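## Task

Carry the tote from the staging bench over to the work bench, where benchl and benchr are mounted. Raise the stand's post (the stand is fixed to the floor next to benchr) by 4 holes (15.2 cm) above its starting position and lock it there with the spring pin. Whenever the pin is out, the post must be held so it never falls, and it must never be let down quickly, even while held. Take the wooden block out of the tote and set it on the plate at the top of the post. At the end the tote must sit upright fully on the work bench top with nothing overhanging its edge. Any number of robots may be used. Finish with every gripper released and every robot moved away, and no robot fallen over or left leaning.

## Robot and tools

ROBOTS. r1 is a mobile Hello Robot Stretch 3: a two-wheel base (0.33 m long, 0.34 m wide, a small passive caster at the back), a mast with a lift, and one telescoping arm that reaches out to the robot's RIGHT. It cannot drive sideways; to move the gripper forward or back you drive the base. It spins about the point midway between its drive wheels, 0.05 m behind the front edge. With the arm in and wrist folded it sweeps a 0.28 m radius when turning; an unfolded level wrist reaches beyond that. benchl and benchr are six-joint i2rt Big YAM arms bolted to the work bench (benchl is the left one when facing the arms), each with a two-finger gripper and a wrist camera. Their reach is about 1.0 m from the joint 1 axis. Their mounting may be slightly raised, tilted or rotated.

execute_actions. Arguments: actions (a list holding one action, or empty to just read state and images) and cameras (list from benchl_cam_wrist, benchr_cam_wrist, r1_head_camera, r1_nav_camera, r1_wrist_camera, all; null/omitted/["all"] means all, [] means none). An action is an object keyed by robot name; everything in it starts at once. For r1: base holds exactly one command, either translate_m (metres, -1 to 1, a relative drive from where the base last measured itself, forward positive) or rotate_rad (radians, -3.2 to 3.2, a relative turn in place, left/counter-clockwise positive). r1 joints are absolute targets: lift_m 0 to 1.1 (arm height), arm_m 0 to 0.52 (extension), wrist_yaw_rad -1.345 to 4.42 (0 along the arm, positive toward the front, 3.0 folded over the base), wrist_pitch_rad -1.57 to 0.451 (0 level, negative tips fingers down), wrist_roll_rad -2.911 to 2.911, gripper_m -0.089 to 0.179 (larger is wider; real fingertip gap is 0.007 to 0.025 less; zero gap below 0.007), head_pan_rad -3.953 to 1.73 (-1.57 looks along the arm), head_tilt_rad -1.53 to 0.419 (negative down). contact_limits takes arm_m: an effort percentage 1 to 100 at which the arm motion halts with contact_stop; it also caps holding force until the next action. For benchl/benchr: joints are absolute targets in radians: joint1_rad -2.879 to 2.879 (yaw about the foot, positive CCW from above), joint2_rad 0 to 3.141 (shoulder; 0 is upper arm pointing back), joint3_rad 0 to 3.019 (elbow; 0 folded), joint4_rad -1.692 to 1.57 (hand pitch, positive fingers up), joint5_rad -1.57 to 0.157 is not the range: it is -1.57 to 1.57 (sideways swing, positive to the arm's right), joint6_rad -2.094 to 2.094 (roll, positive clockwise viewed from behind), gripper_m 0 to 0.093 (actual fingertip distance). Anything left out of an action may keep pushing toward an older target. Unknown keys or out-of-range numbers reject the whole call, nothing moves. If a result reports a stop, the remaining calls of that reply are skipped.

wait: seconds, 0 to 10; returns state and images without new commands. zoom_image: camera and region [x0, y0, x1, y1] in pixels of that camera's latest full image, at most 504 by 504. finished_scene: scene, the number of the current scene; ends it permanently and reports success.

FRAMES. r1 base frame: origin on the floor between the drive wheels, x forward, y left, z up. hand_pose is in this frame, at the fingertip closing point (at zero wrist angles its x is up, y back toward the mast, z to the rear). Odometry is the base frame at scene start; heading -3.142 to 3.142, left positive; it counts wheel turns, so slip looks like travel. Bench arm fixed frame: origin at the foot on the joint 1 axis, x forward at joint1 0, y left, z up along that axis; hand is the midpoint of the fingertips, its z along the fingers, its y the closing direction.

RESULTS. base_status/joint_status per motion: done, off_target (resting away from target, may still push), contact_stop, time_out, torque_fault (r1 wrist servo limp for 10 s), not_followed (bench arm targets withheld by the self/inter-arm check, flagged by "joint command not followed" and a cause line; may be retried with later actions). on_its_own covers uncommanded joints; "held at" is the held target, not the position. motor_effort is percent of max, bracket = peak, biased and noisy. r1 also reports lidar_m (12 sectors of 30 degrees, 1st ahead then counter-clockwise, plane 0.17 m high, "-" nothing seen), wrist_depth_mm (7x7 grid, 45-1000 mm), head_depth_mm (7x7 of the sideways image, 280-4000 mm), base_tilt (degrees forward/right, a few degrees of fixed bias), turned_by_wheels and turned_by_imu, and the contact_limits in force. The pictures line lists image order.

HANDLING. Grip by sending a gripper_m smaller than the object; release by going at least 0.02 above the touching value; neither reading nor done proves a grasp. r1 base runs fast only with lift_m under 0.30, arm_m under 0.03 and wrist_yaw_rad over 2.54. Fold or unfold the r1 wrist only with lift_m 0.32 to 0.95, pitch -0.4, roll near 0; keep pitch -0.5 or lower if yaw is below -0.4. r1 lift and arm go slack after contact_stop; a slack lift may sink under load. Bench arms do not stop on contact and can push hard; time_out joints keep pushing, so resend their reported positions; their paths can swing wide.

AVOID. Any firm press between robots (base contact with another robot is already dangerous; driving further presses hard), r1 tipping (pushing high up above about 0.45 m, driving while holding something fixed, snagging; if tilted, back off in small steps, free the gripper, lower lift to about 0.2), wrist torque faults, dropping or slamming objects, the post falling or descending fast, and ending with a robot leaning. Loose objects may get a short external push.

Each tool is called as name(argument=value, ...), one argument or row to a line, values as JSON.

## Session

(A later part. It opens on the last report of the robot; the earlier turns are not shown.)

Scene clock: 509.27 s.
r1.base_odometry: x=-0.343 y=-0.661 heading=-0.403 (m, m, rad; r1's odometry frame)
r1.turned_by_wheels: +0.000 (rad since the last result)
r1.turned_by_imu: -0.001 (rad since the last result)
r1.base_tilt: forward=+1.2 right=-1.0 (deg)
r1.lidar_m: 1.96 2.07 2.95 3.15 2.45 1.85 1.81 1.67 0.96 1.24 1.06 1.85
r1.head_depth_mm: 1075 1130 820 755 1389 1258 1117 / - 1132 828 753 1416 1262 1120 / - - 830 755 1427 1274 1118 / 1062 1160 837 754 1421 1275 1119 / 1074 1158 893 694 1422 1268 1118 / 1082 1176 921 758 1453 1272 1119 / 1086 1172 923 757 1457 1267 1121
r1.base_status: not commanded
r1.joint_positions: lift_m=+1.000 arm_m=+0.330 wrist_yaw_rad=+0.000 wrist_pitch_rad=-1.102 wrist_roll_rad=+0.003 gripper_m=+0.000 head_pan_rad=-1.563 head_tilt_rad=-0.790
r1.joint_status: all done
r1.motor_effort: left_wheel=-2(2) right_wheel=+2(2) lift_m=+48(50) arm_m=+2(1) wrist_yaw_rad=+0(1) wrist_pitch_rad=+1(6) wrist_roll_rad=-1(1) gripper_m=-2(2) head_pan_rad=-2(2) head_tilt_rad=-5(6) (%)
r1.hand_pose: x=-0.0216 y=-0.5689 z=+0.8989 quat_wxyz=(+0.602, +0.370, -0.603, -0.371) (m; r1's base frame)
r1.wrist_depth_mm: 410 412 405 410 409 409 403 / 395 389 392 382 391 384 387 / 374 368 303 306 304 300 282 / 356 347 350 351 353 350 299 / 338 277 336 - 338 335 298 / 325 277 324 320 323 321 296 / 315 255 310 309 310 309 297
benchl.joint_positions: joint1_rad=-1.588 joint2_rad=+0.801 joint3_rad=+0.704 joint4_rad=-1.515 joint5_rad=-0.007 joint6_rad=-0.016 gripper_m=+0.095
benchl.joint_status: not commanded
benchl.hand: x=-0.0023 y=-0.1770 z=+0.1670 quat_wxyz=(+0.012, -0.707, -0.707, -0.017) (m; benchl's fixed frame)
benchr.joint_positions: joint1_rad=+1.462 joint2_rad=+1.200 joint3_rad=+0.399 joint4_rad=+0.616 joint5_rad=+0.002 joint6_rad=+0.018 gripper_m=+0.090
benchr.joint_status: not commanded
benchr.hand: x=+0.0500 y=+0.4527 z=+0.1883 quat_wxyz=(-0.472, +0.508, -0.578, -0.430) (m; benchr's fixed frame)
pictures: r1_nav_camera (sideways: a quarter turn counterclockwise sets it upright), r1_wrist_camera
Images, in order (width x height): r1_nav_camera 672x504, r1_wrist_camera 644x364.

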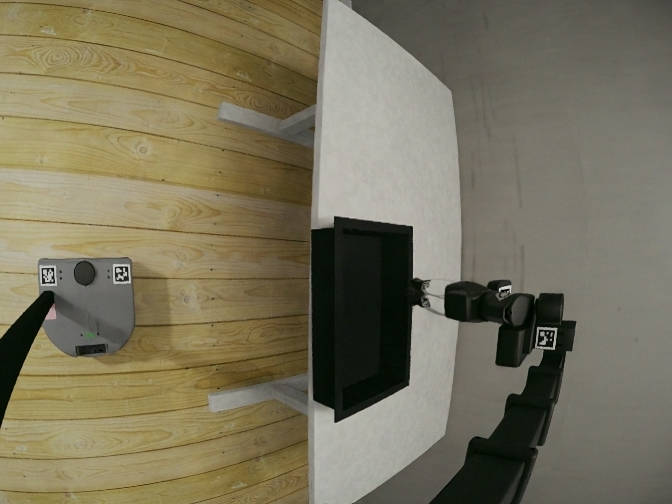

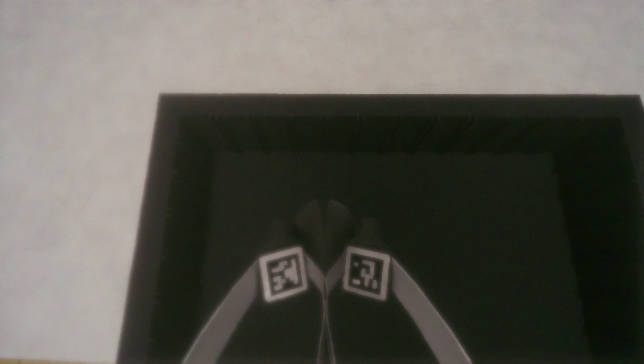

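execute_actions(
  actions=[
    {"r1":{"base":{"rotate_rad":-0.07},"joints":{"wrist_pitch_rad":-1.5,"arm_m":0.42}}},
  ],
  cameras=[],
)

execute_actions(
  actions=[
    {"r1":{"base":{"translate_m":-0.03},"joints":{"lift_m":0.925}}},
  ],
  cameras=[],
)

execute_actions(
  actions=[
    {"r1":{"joints":{"arm_m":0.30}}},
  ],
  cameras=[],
)

execute_actions(
  actions=[
    {"r1":{"joints":{"lift_m":1.02,"arm_m":0.31}}},
  ],
  cameras=[],
)

execute_actions(
  actions=[
    {"r1":{"joints":{"arm_m":0,"wrist_yaw_rad":1.0,"wrist_pitch_rad":-0.1,"wrist_roll_rad":1.57,"gripper_m":0.175}}},
  ],
  cameras=[],
)

execute_actions(
  actions=[
    {"r1":{"joints":{"lift_m":0.715}}},
  ],
  cameras=[],
)

execute_actions(
  actions=[
    {"r1":{"joints":{"wrist_yaw_rad":0}}},
  ],
  cameras=["r1_head_camera","r1_wrist_camera"],
)

Scene clock: 521.87 s.
r1.base_odometry: x=-0.343 y=-0.661 heading=-0.473 (m, m, rad; r1's odometry frame)
r1.turned_by_wheels: -0.070 (rad since the last result)
r1.turned_by_imu: -0.070 (rad since the last result)
r1.base_tilt: forward=+1.3 right=-1.0 (deg)
r1.lidar_m: 1.96 2.03 2.74 3.15 2.61 1.89 1.81 1.79 0.96 1.24 1.05 1.73
r1.head_depth_mm: 1082 1138 896 694 1396 1260 1113 / 1114 1145 841 755 1424 1260 1122 / - 1109 839 755 1421 1267 1118 / 1062 1146 839 753 1427 1263 1122 / 1068 1154 832 757 1431 1266 1127 / 1065 1150 922 704 1425 1269 1116 / 1065 1151 923 760 1426 1266 1117
r1.base_status: done
r1.joint_positions: lift_m=+1.000 arm_m=+0.420 wrist_yaw_rad=+0.000 wrist_pitch_rad=-1.495 wrist_roll_rad=+0.003 gripper_m=+0.000 head_pan_rad=-1.563 head_tilt_rad=-0.790
r1.joint_status: all done
r1.motor_effort: left_wheel=+1(4) right_wheel=-2(7) lift_m=+48(48) arm_m=+2(4) wrist_yaw_rad=-1(1) wrist_pitch_rad=-3(2) wrist_roll_rad=-1(1) gripper_m=-2(2) head_pan_rad=-2(2) head_tilt_rad=-5(5) (%)
r1.hand_pose: x=-0.0216 y=-0.5601 z=+0.8811 quat_wxyz=(+0.518, +0.480, -0.519, -0.482) (m; r1's base frame)
r1.wrist_depth_mm: 221 219 219 218 224 234 222 / 227 277 303 304 304 305 244 / 271 296 310 311 310 309 244 / 317 290 317 315 319 315 248 / 326 283 321 - 321 321 251 / 331 279 330 318 325 325 254 / - 256 272 265 258 249 245
benchl.joint_positions: joint1_rad=-1.588 joint2_rad=+0.801 joint3_rad=+0.704 joint4_rad=-1.515 joint5_rad=-0.007 joint6_rad=-0.016 gripper_m=+0.095
benchl.joint_status: not commanded
benchl.hand: x=-0.0023 y=-0.1770 z=+0.1670 quat_wxyz=(+0.012, -0.707, -0.707, -0.017) (m; benchl's fixed frame)
benchr.joint_positions: joint1_rad=+1.462 joint2_rad=+1.200 joint3_rad=+0.399 joint4_rad=+0.616 joint5_rad=+0.002 joint6_rad=+0.018 gripper_m=+0.090
benchr.joint_status: not commanded
benchr.hand: x=+0.0500 y=+0.4527 z=+0.1883 quat_wxyz=(-0.472, +0.508, -0.578, -0.430) (m; benchr's fixed frame)
pictures: none
No camera images: the call's "cameras" was empty. Leave "cameras" out to get every camera's image.

Scene clock: 524.20 s.
r1.base_odometry: x=-0.369 y=-0.648 heading=-0.472 (m, m, rad; r1's odometry frame)
r1.turned_by_wheels: +0.000 (rad since the last result)
r1.turned_by_imu: -0.001 (rad since the last result)
r1.base_tilt: forward=+1.3 right=-0.9 (deg)
r1.lidar_m: 2.00 2.06 2.78 3.14 2.57 1.86 1.78 1.79 0.94 1.24 1.07 1.73
r1.head_depth_mm: 1041 - 767 675 1397 1261 1117 / 1021 1088 836 756 1425 1268 1124 / 1021 - 817 756 1417 1268 1124 / 1064 1150 814 754 1424 1268 1120 / 1068 1147 836 754 1424 1263 1114 / 1061 1149 896 687 1426 1264 1119 / 1061 1150 923 757 1422 1264 1120
r1.base_status: done
r1.joint_positions: lift_m=+0.925 arm_m=+0.420 wrist_yaw_rad=+0.000 wrist_pitch_rad=-1.495 wrist_roll_rad=+0.003 gripper_m=+0.000 head_pan_rad=-1.563 head_tilt_rad=-0.790
r1.joint_status: all done
r1.motor_effort: left_wheel=+1(2) right_wheel=-2(9) lift_m=+31(47) arm_m=+2(3) wrist_yaw_rad=-1(0) wrist_pitch_rad=-3(3) wrist_roll_rad=-1(1) gripper_m=-2(2) head_pan_rad=-2(2) head_tilt_rad=-5(5) (%)
r1.hand_pose: x=-0.0216 y=-0.5600 z=+0.8067 quat_wxyz=(+0.518, +0.480, -0.519, -0.482) (m; r1's base frame)
r1.wrist_depth_mm: 189 198 207 218 228 228 204 / 232 233 233 232 233 231 207 / 235 238 238 237 235 235 209 / 240 242 242 243 242 241 212 / 238 249 249 - 246 246 216 / 238 253 253 254 252 251 216 / 234 258 255 255 254 245 221
benchl.joint_positions: joint1_rad=-1.588 joint2_rad=+0.801 joint3_rad=+0.704 joint4_rad=-1.515 joint5_rad=-0.007 joint6_rad=-0.016 gripper_m=+0.095
benchl.joint_status: not commanded
benchl.hand: x=-0.0023 y=-0.1770 z=+0.1670 quat_wxyz=(+0.012, -0.707, -0.707, -0.017) (m; benchl's fixed frame)
benchr.joint_positions: joint1_rad=+1.462 joint2_rad=+1.200 joint3_rad=+0.399 joint4_rad=+0.616 joint5_rad=+0.002 joint6_rad=+0.018 gripper_m=+0.090
benchr.joint_status: not commanded
benchr.hand: x=+0.0500 y=+0.4527 z=+0.1883 quat_wxyz=(-0.472, +0.508, -0.578, -0.430) (m; benchr's fixed frame)
pictures: none
No camera images: the call's "cameras" was empty. Leave "cameras" out to get every camera's image.

Scene clock: 526.33 s.
r1.base_odometry: x=-0.369 y=-0.648 heading=-0.472 (m, m, rad; r1's odometry frame)
r1.turned_by_wheels: +0.000 (rad since the last result)
r1.turned_by_imu: +0.000 (rad since the last result)
r1.base_tilt: forward=+1.4 right=-1.0 (deg)
r1.lidar_m: 2.00 2.06 2.79 3.15 2.57 1.86 1.78 1.79 0.94 1.24 1.07 1.73
r1.head_depth_mm: 1037 - 918 692 1389 1269 1116 / 1037 - 802 754 1399 1267 1113 / 1042 - - 753 1403 1265 1120 / 1066 1146 919 755 1389 1268 1123 / 1063 1149 920 755 1395 1259 1114 / 1064 1153 923 694 1394 1265 1119 / 1070 1153 922 760 1432 1262 1124
r1.base_status: not commanded
r1.joint_positions: lift_m=+0.925 arm_m=+0.300 wrist_yaw_rad=+0.000 wrist_pitch_rad=-1.489 wrist_roll_rad=+0.003 gripper_m=+0.000 head_pan_rad=-1.563 head_tilt_rad=-0.790
r1.joint_status: all done
r1.motor_effort: left_wheel=+1(1) right_wheel=-2(2) lift_m=+31(31) arm_m=-3(7) wrist_yaw_rad=-1(0) wrist_pitch_rad=-7(10) wrist_roll_rad=-1(1) gripper_m=-2(2) head_pan_rad=-2(2) head_tilt_rad=-5(5) (%)
r1.hand_pose: x=-0.0216 y=-0.4423 z=+0.8067 quat_wxyz=(+0.520, +0.479, -0.520, -0.480) (m; r1's base frame)
r1.wrist_depth_mm: 230 230 230 230 228 229 211 / 233 233 234 234 233 233 213 / 238 239 240 240 236 238 216 / 234 244 244 243 242 241 218 / 233 245 246 - 245 229 202 / 184 177 172 164 163 163 162 / - 166 - 165 - - -
benchl.joint_positions: joint1_rad=-1.588 joint2_rad=+0.801 joint3_rad=+0.704 joint4_rad=-1.515 joint5_rad=-0.007 joint6_rad=-0.016 gripper_m=+0.095
benchl.joint_status: not commanded
benchl.hand: x=-0.0023 y=-0.1770 z=+0.1670 quat_wxyz=(+0.012, -0.707, -0.707, -0.017) (m; benchl's fixed frame)
benchr.joint_positions: joint1_rad=+1.462 joint2_rad=+1.200 joint3_rad=+0.399 joint4_rad=+0.616 joint5_rad=+0.002 joint6_rad=+0.018 gripper_m=+0.090
benchr.joint_status: not commanded
benchr.hand: x=+0.0500 y=+0.4527 z=+0.1883 quat_wxyz=(-0.472, +0.508, -0.578, -0.430) (m; benchr's fixed frame)
pictures: none
No camera images: the call's "cameras" was empty. Leave "cameras" out to get every camera's image.

Scene clock: 528.03 s.
r1.base_odometry: x=-0.369 y=-0.648 heading=-0.472 (m, m, rad; r1's odometry frame)
r1.turned_by_wheels: +0.000 (rad since the last result)
r1.turned_by_imu: +0.000 (rad since the last result)
r1.base_tilt: forward=+1.3 right=-1.0 (deg)
r1.lidar_m: 2.00 2.06 2.78 3.15 2.58 1.86 1.78 1.79 0.94 1.24 1.07 1.73
r1.head_depth_mm: 1071 1145 921 690 1390 1264 1115 / - 1150 920 757 1395 1264 1119 / - - 799 744 1400 1261 1112 / 1069 1146 921 756 1396 1268 1125 / 1064 1157 922 757 1407 1261 1117 / 1067 1153 917 693 1385 1268 1120 / 1062 1148 923 759 1418 1268 1117
r1.base_status: not commanded
r1.joint_positions: lift_m=+1.020 arm_m=+0.310 wrist_yaw_rad=+0.000 wrist_pitch_rad=-1.495 wrist_roll_rad=+0.003 gripper_m=+0.000 head_pan_rad=-1.563 head_tilt_rad=-0.790
r1.joint_status: all done
r1.motor_effort: left_wheel=+1(1) right_wheel=-2(2) lift_m=+48(50) arm_m=+3(2) wrist_yaw_rad=+0(0) wrist_pitch_rad=-3(7) wrist_roll_rad=-1(1) gripper_m=-2(2) head_pan_rad=-2(2) head_tilt_rad=-6(4) (%)
r1.hand_pose: x=-0.0216 y=-0.4500 z=+0.9011 quat_wxyz=(+0.518, +0.480, -0.519, -0.482) (m; r1's base frame)
r1.wrist_depth_mm: 246 315 318 319 317 309 317 / 254 322 324 326 324 314 321 / 259 327 331 332 331 319 330 / 263 335 339 336 334 326 336 / - 289 301 - 268 257 - / - - - - - - - / - - - - - - -
benchl.joint_positions: joint1_rad=-1.588 joint2_rad=+0.801 joint3_rad=+0.704 joint4_rad=-1.515 joint5_rad=-0.007 joint6_rad=-0.016 gripper_m=+0.095
benchl.joint_status: not commanded
benchl.hand: x=-0.0023 y=-0.1770 z=+0.1670 quat_wxyz=(+0.012, -0.707, -0.707, -0.017) (m; benchl's fixed frame)
benchr.joint_positions: joint1_rad=+1.462 joint2_rad=+1.200 joint3_rad=+0.399 joint4_rad=+0.616 joint5_rad=+0.002 joint6_rad=+0.018 gripper_m=+0.090
benchr.joint_status: not commanded
benchr.hand: x=+0.0500 y=+0.4527 z=+0.1883 quat_wxyz=(-0.472, +0.508, -0.578, -0.430) (m; benchr's fixed frame)
pictures: none
No camera images: the call's "cameras" was empty. Leave "cameras" out to get every camera's image.

Scene clock: 531.53 s.
r1.base_odometry: x=-0.369 y=-0.648 heading=-0.472 (m, m, rad; r1's odometry frame)
r1.turned_by_wheels: +0.000 (rad since the last result)
r1.turned_by_imu: -0.001 (rad since the last result)
r1.base_tilt: forward=+1.2 right=-1.0 (deg)
r1.lidar_m: 1.99 2.06 2.79 3.15 2.57 1.86 1.78 1.79 0.94 1.24 1.07 1.73
r1.head_depth_mm: 1060 1174 - - 1383 1262 1119 / 1063 1164 - - - 1247 1113 / 1058 1171 - - - 1264 1117 / 1063 1152 - - 1387 1261 1116 / 1068 1153 950 - 1395 1264 1115 / 1064 1150 948 - - 1263 1120 / 1068 1153 983 - 1395 1265 1120
r1.base_status: not commanded
r1.joint_positions: lift_m=+1.020 arm_m=+0.000 wrist_yaw_rad=+0.999 wrist_pitch_rad=-0.121 wrist_roll_rad=+1.568 gripper_m=+0.175 head_pan_rad=-1.563 head_tilt_rad=-0.790
r1.joint_status: all done
r1.motor_effort: left_wheel=+1(1) right_wheel=-2(2) lift_m=+49(48) arm_m=-2(6) wrist_yaw_rad=+0(1) wrist_pitch_rad=+13(14) wrist_roll_rad=+1(3) gripper_m=+1(83) head_pan_rad=-2(3) head_tilt_rad=-6(5) (%)
r1.hand_pose: x=+0.1901 y=-0.2813 z=+1.1032 quat_wxyz=(+0.031, +0.478, -0.876, -0.053) (m; r1's base frame)
r1.wrist_depth_mm: - - - - 955 572 410 / - - - - 970 580 416 / - - - - 992 591 - / - - - - - - - / - - - - - - - / - - - - - - - / - - - - - - -
benchl.joint_positions: joint1_rad=-1.588 joint2_rad=+0.801 joint3_rad=+0.704 joint4_rad=-1.515 joint5_rad=-0.007 joint6_rad=-0.016 gripper_m=+0.095
benchl.joint_status: not commanded
benchl.hand: x=-0.0023 y=-0.1770 z=+0.1670 quat_wxyz=(+0.012, -0.707, -0.707, -0.017) (m; benchl's fixed frame)
benchr.joint_positions: joint1_rad=+1.462 joint2_rad=+1.200 joint3_rad=+0.399 joint4_rad=+0.616 joint5_rad=+0.002 joint6_rad=+0.018 gripper_m=+0.090
benchr.joint_status: not commanded
benchr.hand: x=+0.0500 y=+0.4527 z=+0.1883 quat_wxyz=(-0.472, +0.508, -0.578, -0.430) (m; benchr's fixed frame)
pictures: none
No camera images: the call's "cameras" was empty. Leave "cameras" out to get every camera's image.

Scene clock: 535.13 s.
r1.base_odometry: x=-0.369 y=-0.648 heading=-0.472 (m, m, rad; r1's odometry frame)
r1.turned_by_wheels: +0.000 (rad since the last result)
r1.turned_by_imu: -0.001 (rad since the last result)
r1.base_tilt: forward=+1.4 right=-0.9 (deg)
r1.lidar_m: 1.99 2.06 2.78 3.14 2.57 1.85 1.78 1.80 0.94 1.24 1.07 1.73
r1.head_depth_mm: 1054 1141 925 692 1383 1283 - / 1056 1146 925 755 1394 1287 - / 1063 1147 920 754 1395 1311 - / 1071 1148 925 754 1391 1262 1083 / 1066 1146 921 757 1399 1313 1087 / 1062 1146 925 694 1417 1217 1114 / 1068 1161 925 760 1433 1267 1123
r1.base_status: not commanded
r1.joint_positions: lift_m=+0.715 arm_m=+0.000 wrist_yaw_rad=+0.999 wrist_pitch_rad=-0.121 wrist_roll_rad=+1.568 gripper_m=+0.175 head_pan_rad=-1.563 head_tilt_rad=-0.790
r1.joint_status: all done
r1.motor_effort: left_wheel=+1(1) right_wheel=-2(2) lift_m=+30(44) arm_m=-3(3) wrist_yaw_rad=+1(1) wrist_pitch_rad=+13(13) wrist_roll_rad=+1(1) gripper_m=+1(1) head_pan_rad=-3(2) head_tilt_rad=-5(4) (%)
r1.hand_pose: x=+0.1901 y=-0.2813 z=+0.7990 quat_wxyz=(+0.030, +0.478, -0.876, -0.053) (m; r1's base frame)
r1.wrist_depth_mm: - - - 384 286 - 827 / - - - 761 876 961 856 / - - - 809 - - 848 / - - - - - - 826 / - - - - - - 821 / - - - - - - 782 / - - - - - - 885
benchl.joint_positions: joint1_rad=-1.588 joint2_rad=+0.801 joint3_rad=+0.704 joint4_rad=-1.515 joint5_rad=-0.007 joint6_rad=-0.016 gripper_m=+0.095
benchl.joint_status: not commanded
benchl.hand: x=-0.0023 y=-0.1770 z=+0.1670 quat_wxyz=(+0.012, -0.707, -0.707, -0.017) (m; benchl's fixed frame)
benchr.joint_positions: joint1_rad=+1.462 joint2_rad=+1.200 joint3_rad=+0.399 joint4_rad=+0.616 joint5_rad=+0.002 joint6_rad=+0.018 gripper_m=+0.090
benchr.joint_status: not commanded
benchr.hand: x=+0.0500 y=+0.4527 z=+0.1883 quat_wxyz=(-0.472, +0.508, -0.578, -0.430) (m; benchr's fixed frame)
pictures: none
No camera images: the call's "cameras" was empty. Leave "cameras" out to get every camera's image.

Scene clock: 536.63 s.
r1.base_odometry: x=-0.369 y=-0.648 heading=-0.472 (m, m, rad; r1's odometry frame)
r1.turned_by_wheels: +0.000 (rad since the last result)
r1.turned_by_imu: +0.000 (rad since the last result)
r1.base_tilt: forward=+1.2 right=-1.0 (deg)
r1.lidar_m: 2.00 2.06 2.78 3.14 2.58 1.85 1.78 1.79 0.94 1.24 1.07 1.72
r1.head_depth_mm: 1061 1146 922 691 1387 1283 - / 1056 1146 920 757 1391 1335 - / 1062 1145 921 776 1395 1319 - / 1069 1149 921 757 1400 1311 1123 / 1062 1152 925 753 1407 1271 1123 / 1064 1153 920 694 1390 1258 1120 / 1069 1154 923 759 1424 1259 1119
r1.base_status: not commanded
r1.joint_positions: lift_m=+0.715 arm_m=+0.000 wrist_yaw_rad=+0.003 wrist_pitch_rad=-0.121 wrist_roll_rad=+1.568 gripper_m=+0.175 head_pan_rad=-1.563 head_tilt_rad=-0.790
r1.joint_status: all done
r1.motor_effort: left_wheel=+1(1) right_wheel=-2(2) lift_m=+31(31) arm_m=-2(3) wrist_yaw_rad=-2(4) wrist_pitch_rad=+13(13) wrist_roll_rad=+1(0) gripper_m=+1(0) head_pan_rad=-3(2) head_tilt_rad=-6(6) (%)
r1.hand_pose: x=-0.0207 y=-0.3967 z=+0.7990 quat_wxyz=(+0.002, +0.001, -0.998, -0.061) (m; r1's base frame)
r1.wrist_depth_mm: 836 871 891 168 173 975 826 / 889 912 907 173 177 - 835 / 909 922 952 177 181 - 848 / 908 928 966 182 186 - 833 / 920 965 - 186 190 - 837 / 959 - - 190 195 - 785 / - - - 195 201 - 889
benchl.joint_positions: joint1_rad=-1.588 joint2_rad=+0.801 joint3_rad=+0.704 joint4_rad=-1.515 joint5_rad=-0.007 joint6_rad=-0.016 gripper_m=+0.095
benchl.joint_status: not commanded
benchl.hand: x=-0.0023 y=-0.1770 z=+0.1670 quat_wxyz=(+0.012, -0.707, -0.707, -0.017) (m; benchl's fixed frame)
benchr.joint_positions: joint1_rad=+1.462 joint2_rad=+1.200 joint3_rad=+0.399 joint4_rad=+0.616 joint5_rad=+0.002 joint6_rad=+0.018 gripper_m=+0.090
benchr.joint_status: not commanded
benchr.hand: x=+0.0500 y=+0.4527 z=+0.1883 quat_wxyz=(-0.472, +0.508, -0.578, -0.430) (m; benchr's fixed frame)
pictures: r1_head_camera (sideways: a quarter turn clockwise sets it upright), r1_wrist_camera
Images, in order (width x height): r1_head_camera 896x504, r1_wrist_camera 644x364.

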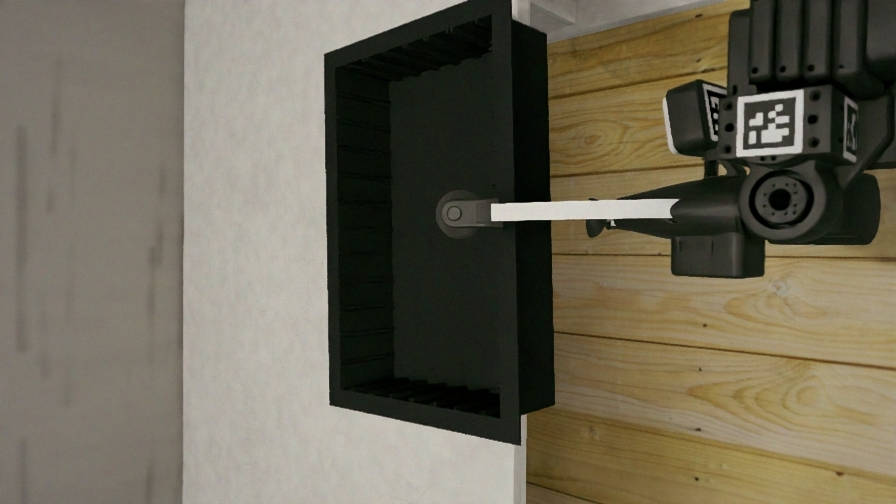

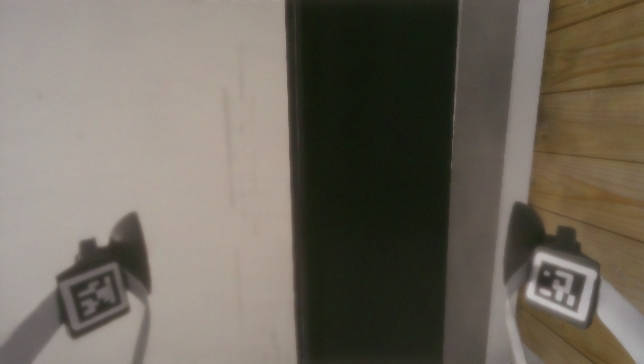

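Tote is lower; drop 2.5 cm.

execute_actions(
  actions=[
    {"r1":{"joints":{"lift_m":0.695}}},
  ],
  cameras=[],
)

execute_actions(
  actions=[
    {"r1":{"joints":{"arm_m":0.045}}},
  ],
  cameras=["r1_wrist_camera"],
)

execute_actions(
  actions=[
    {"r1":{"joints":{"gripper_m":0.0}}},
  ],
  cameras=["r1_wrist_camera"],
)

execute_actions(
  actions=[
    {"r1":{"joints":{"lift_m":0.78}}},
  ],
  cameras=["r1_head_camera","r1_wrist_camera"],
)

Scene clock: 542.43 s.
r1.base_odometry: x=-0.369 y=-0.648 heading=-0.472 (m, m, rad; r1's odometry frame)
r1.turned_by_wheels: +0.000 (rad since the last result)
r1.turned_by_imu: -0.001 (rad since the last result)
r1.base_tilt: forward=+1.3 right=-1.1 (deg)
r1.lidar_m: 1.99 2.07 2.78 3.13 2.57 1.86 1.78 1.80 0.94 1.24 1.07 1.73
r1.head_depth_mm: 1062 1144 921 691 1392 1270 - / 1058 1139 922 757 1397 1308 - / 1065 1147 920 766 1389 1312 - / 1058 1150 921 755 1394 1305 1122 / 1066 1152 917 752 1394 1266 1119 / 1069 1147 921 693 1400 1262 1115 / 1068 1152 920 757 1430 1267 1123
r1.base_status: not commanded
r1.joint_positions: lift_m=+0.695 arm_m=+0.000 wrist_yaw_rad=+0.002 wrist_pitch_rad=-0.121 wrist_roll_rad=+1.568 gripper_m=+0.175 head_pan_rad=-1.563 head_tilt_rad=-0.790
r1.joint_status: all done
r1.motor_effort: left_wheel=+1(1) right_wheel=-2(2) lift_m=+31(29) arm_m=-2(2) wrist_yaw_rad=-1(2) wrist_pitch_rad=+13(13) wrist_roll_rad=+1(1) gripper_m=+1(1) head_pan_rad=-2(2) head_tilt_rad=-6(6) (%)
r1.hand_pose: x=-0.0208 y=-0.3967 z=+0.7790 quat_wxyz=(+0.002, +0.001, -0.998, -0.061) (m; r1's base frame)
r1.wrist_depth_mm: 860 863 902 168 174 979 787 / 878 883 915 171 178 - 809 / 877 906 939 176 181 - 824 / 941 949 955 180 186 - 837 / 934 970 - 183 192 - 786 / 968 - - 189 196 - 783 / - - - 194 256 - 874
benchl.joint_positions: joint1_rad=-1.588 joint2_rad=+0.801 joint3_rad=+0.704 joint4_rad=-1.515 joint5_rad=-0.007 joint6_rad=-0.016 gripper_m=+0.095
benchl.joint_status: not commanded
benchl.hand: x=-0.0023 y=-0.1770 z=+0.1670 quat_wxyz=(+0.012, -0.707, -0.707, -0.017) (m; benchl's fixed frame)
benchr.joint_positions: joint1_rad=+1.462 joint2_rad=+1.200 joint3_rad=+0.399 joint4_rad=+0.616 joint5_rad=+0.002 joint6_rad=+0.018 gripper_m=+0.090
benchr.joint_status: not commanded
benchr.hand: x=+0.0500 y=+0.4527 z=+0.1883 quat_wxyz=(-0.472, +0.508, -0.578, -0.430) (m; benchr's fixed frame)
pictures: none
No camera images: the call's "cameras" was empty. Leave "cameras" out to get every camera's image.

Scene clock: 543.87 s.
r1.base_odometry: x=-0.369 y=-0.648 heading=-0.472 (m, m, rad; r1's odometry frame)
r1.turned_by_wheels: +0.000 (rad since the last result)
r1.turned_by_imu: +0.000 (rad since the last result)
r1.base_tilt: forward=+1.5 right=-1.1 (deg)
r1.lidar_m: 2.00 2.07 2.78 3.12 2.57 1.86 1.78 1.79 0.95 1.24 1.07 1.73
r1.head_depth_mm: 1062 1143 922 690 1379 1294 - / 1063 1143 925 756 1400 - 1084 / 1065 1152 922 753 1390 - 1101 / 1064 1152 920 752 1390 1234 1122 / 1065 1149 921 756 1403 1269 1124 / 1061 1155 921 694 1391 1267 1121 / 1069 1152 920 759 1424 1259 1120
r1.base_status: not commanded
r1.joint_positions: lift_m=+0.695 arm_m=+0.045 wrist_yaw_rad=+0.002 wrist_pitch_rad=-0.121 wrist_roll_rad=+1.568 gripper_m=+0.175 head_pan_rad=-1.563 head_tilt_rad=-0.790
r1.joint_status: all done
r1.motor_effort: left_wheel=+1(1) right_wheel=-2(2) lift_m=+31(31) arm_m=+2(0) wrist_yaw_rad=-1(1) wrist_pitch_rad=+13(13) wrist_roll_rad=+1(0) gripper_m=+1(1) head_pan_rad=-2(2) head_tilt_rad=-5(5) (%)
r1.hand_pose: x=-0.0209 y=-0.4411 z=+0.7790 quat_wxyz=(+0.002, +0.001, -0.998, -0.061) (m; r1's base frame)
r1.wrist_depth_mm: 817 816 847 126 130 953 805 / 825 863 861 129 133 983 826 / 833 852 885 132 136 - 817 / 876 909 913 134 140 - 824 / 906 923 954 137 143 - 797 / 902 988 952 141 147 - 764 / 960 982 - 144 150 - 875
benchl.joint_positions: joint1_rad=-1.588 joint2_rad=+0.801 joint3_rad=+0.704 joint4_rad=-1.515 joint5_rad=-0.007 joint6_rad=-0.016 gripper_m=+0.095
benchl.joint_status: not commanded
benchl.hand: x=-0.0023 y=-0.1770 z=+0.1670 quat_wxyz=(+0.012, -0.707, -0.707, -0.017) (m; benchl's fixed frame)
benchr.joint_positions: joint1_rad=+1.462 joint2_rad=+1.200 joint3_rad=+0.399 joint4_rad=+0.616 joint5_rad=+0.002 joint6_rad=+0.018 gripper_m=+0.090
benchr.joint_status: not commanded
benchr.hand: x=+0.0500 y=+0.4527 z=+0.1883 quat_wxyz=(-0.472, +0.508, -0.578, -0.430) (m; benchr's fixed frame)
pictures: r1_wrist_camera
Images, in order (width x height): r1_wrist_camera 644x364.

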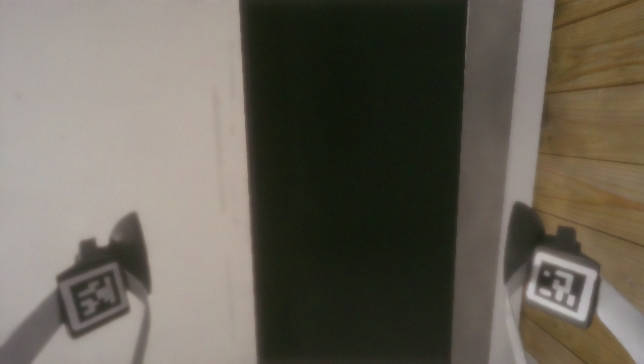

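Scene clock: 546.10 s.
r1.base_odometry: x=-0.369 y=-0.648 heading=-0.472 (m, m, rad; r1's odometry frame)
r1.turned_by_wheels: +0.000 (rad since the last result)
r1.turned_by_imu: +0.000 (rad since the last result)
r1.base_tilt: forward=+1.3 right=-1.0 (deg)
r1.lidar_m: 2.00 2.07 2.78 3.15 2.58 1.85 1.78 1.80 0.94 1.24 1.07 1.72
r1.head_depth_mm: 1061 1148 919 675 1392 1289 - / 1060 1139 920 755 1393 - 1086 / 1060 1146 923 755 1404 - 1102 / 1065 1152 919 755 1395 1251 1119 / 1063 1154 921 755 1391 1268 1118 / 1060 1148 920 693 1399 1265 1121 / 1066 1149 924 759 1427 1262 1117
r1.base_status: not commanded
r1.joint_positions: lift_m=+0.695 arm_m=+0.045 wrist_yaw_rad=+0.002 wrist_pitch_rad=-0.150 wrist_roll_rad=+1.568 gripper_m=+0.002 head_pan_rad=-1.563 head_tilt_rad=-0.790
r1.joint_status: all done
r1.motor_effort: left_wheel=+1(1) right_wheel=-2(2) lift_m=+33(34) arm_m=+2(2) wrist_yaw_rad=-2(2) wrist_pitch_rad=+31(33) wrist_roll_rad=+1(1) gripper_m=-38(96) head_pan_rad=-3(2) head_tilt_rad=-6(5) (%)
r1.hand_pose: x=-0.0210 y=-0.4394 z=+0.7714 quat_wxyz=(+0.002, +0.001, -0.997, -0.076) (m; r1's base frame)
r1.wrist_depth_mm: 787 815 131 134 140 973 789 / 805 831 134 137 143 985 787 / 843 871 137 141 147 - 791 / 847 882 895 144 150 - 801 / 874 917 143 147 152 - 790 / 900 921 147 151 157 - 798 / 908 948 - 155 163 - 786
benchl.joint_positions: joint1_rad=-1.588 joint2_rad=+0.801 joint3_rad=+0.704 joint4_rad=-1.515 joint5_rad=-0.007 joint6_rad=-0.016 gripper_m=+0.095
benchl.joint_status: not commanded
benchl.hand: x=-0.0023 y=-0.1770 z=+0.1670 quat_wxyz=(+0.012, -0.707, -0.707, -0.017) (m; benchl's fixed frame)
benchr.joint_positions: joint1_rad=+1.462 joint2_rad=+1.200 joint3_rad=+0.399 joint4_rad=+0.616 joint5_rad=+0.002 joint6_rad=+0.018 gripper_m=+0.090
benchr.joint_status: not commanded
benchr.hand: x=+0.0500 y=+0.4527 z=+0.1883 quat_wxyz=(-0.472, +0.508, -0.578, -0.430) (m; benchr's fixed frame)
pictures: r1_wrist_camera
Images, in order (width x height): r1_wrist_camera 644x364.

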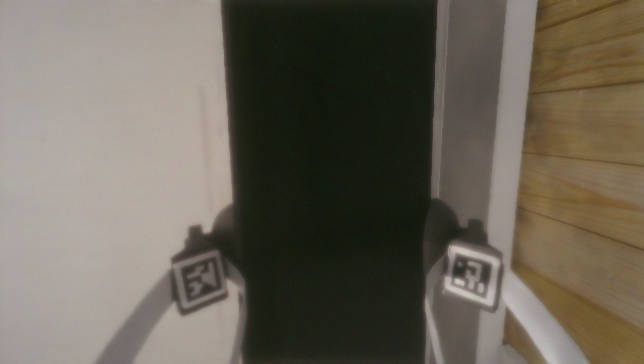

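Scene clock: 548.20 s.
r1.base_odometry: x=-0.369 y=-0.648 heading=-0.472 (m, m, rad; r1's odometry frame)
r1.turned_by_wheels: +0.000 (rad since the last result)
r1.turned_by_imu: +0.000 (rad since the last result)
r1.base_tilt: forward=+1.2 right=-1.2 (deg)
r1.lidar_m: 2.00 2.06 2.78 3.15 2.56 1.86 1.78 1.80 0.94 1.24 1.07 1.73
r1.head_depth_mm: 1061 1143 920 723 1412 - - / 1063 1147 837 712 1483 - 1103 / 1062 1154 855 709 1469 - 1125 / 1063 1155 845 703 1469 1269 1117 / 1068 1151 837 704 1427 1265 1115 / 1068 1146 838 693 1418 1265 1123 / 1069 1151 922 761 1434 1262 1121
r1.base_status: not commanded
r1.joint_positions: lift_m=+0.780 arm_m=+0.045 wrist_yaw_rad=+0.000 wrist_pitch_rad=-0.121 wrist_roll_rad=+1.569 gripper_m=+0.004 head_pan_rad=-1.563 head_tilt_rad=-0.791
r1.joint_status: all done
r1.motor_effort: left_wheel=+1(3) right_wheel=-2(4) lift_m=+49(54) arm_m=+0(2) wrist_yaw_rad=-1(2) wrist_pitch_rad=+13(58) wrist_roll_rad=+0(1) gripper_m=-1(39) head_pan_rad=-2(2) head_tilt_rad=-5(6) (%)
r1.hand_pose: x=-0.0213 y=-0.4413 z=+0.8632 quat_wxyz=(+0.001, +0.000, -0.998, -0.061) (m; r1's base frame)
r1.wrist_depth_mm: 810 827 873 853 211 214 188 / 838 877 857 904 214 218 189 / 844 871 904 921 217 222 800 / 865 899 910 973 221 223 803 / 900 930 950 - 223 225 854 / 892 934 - - 227 230 847 / 944 966 - - 230 232 904
benchl.joint_positions: joint1_rad=-1.588 joint2_rad=+0.801 joint3_rad=+0.704 joint4_rad=-1.515 joint5_rad=-0.007 joint6_rad=-0.016 gripper_m=+0.095
benchl.joint_status: not commanded
benchl.hand: x=-0.0023 y=-0.1770 z=+0.1670 quat_wxyz=(+0.012, -0.707, -0.707, -0.017) (m; benchl's fixed frame)
benchr.joint_positions: joint1_rad=+1.462 joint2_rad=+1.200 joint3_rad=+0.399 joint4_rad=+0.616 joint5_rad=+0.002 joint6_rad=+0.018 gripper_m=+0.090
benchr.joint_status: not commanded
benchr.hand: x=+0.0500 y=+0.4527 z=+0.1883 quat_wxyz=(-0.472, +0.508, -0.578, -0.430) (m; benchr's fixed frame)
pictures: r1_head_camera (sideways: a quarter turn clockwise sets it upright), r1_wrist_camera
Images, in order (width x height): r1_head_camera 896x504, r1_wrist_camera 644x364.

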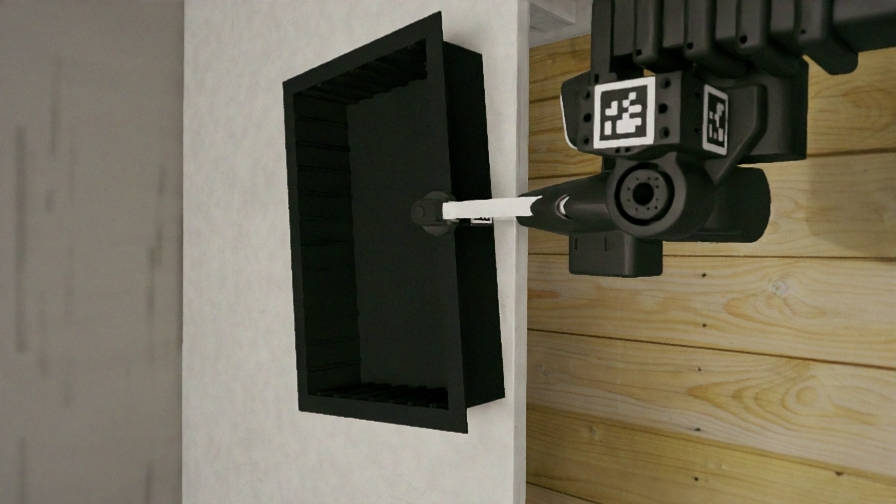

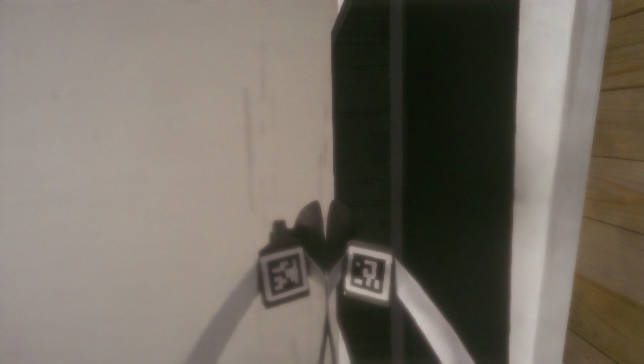

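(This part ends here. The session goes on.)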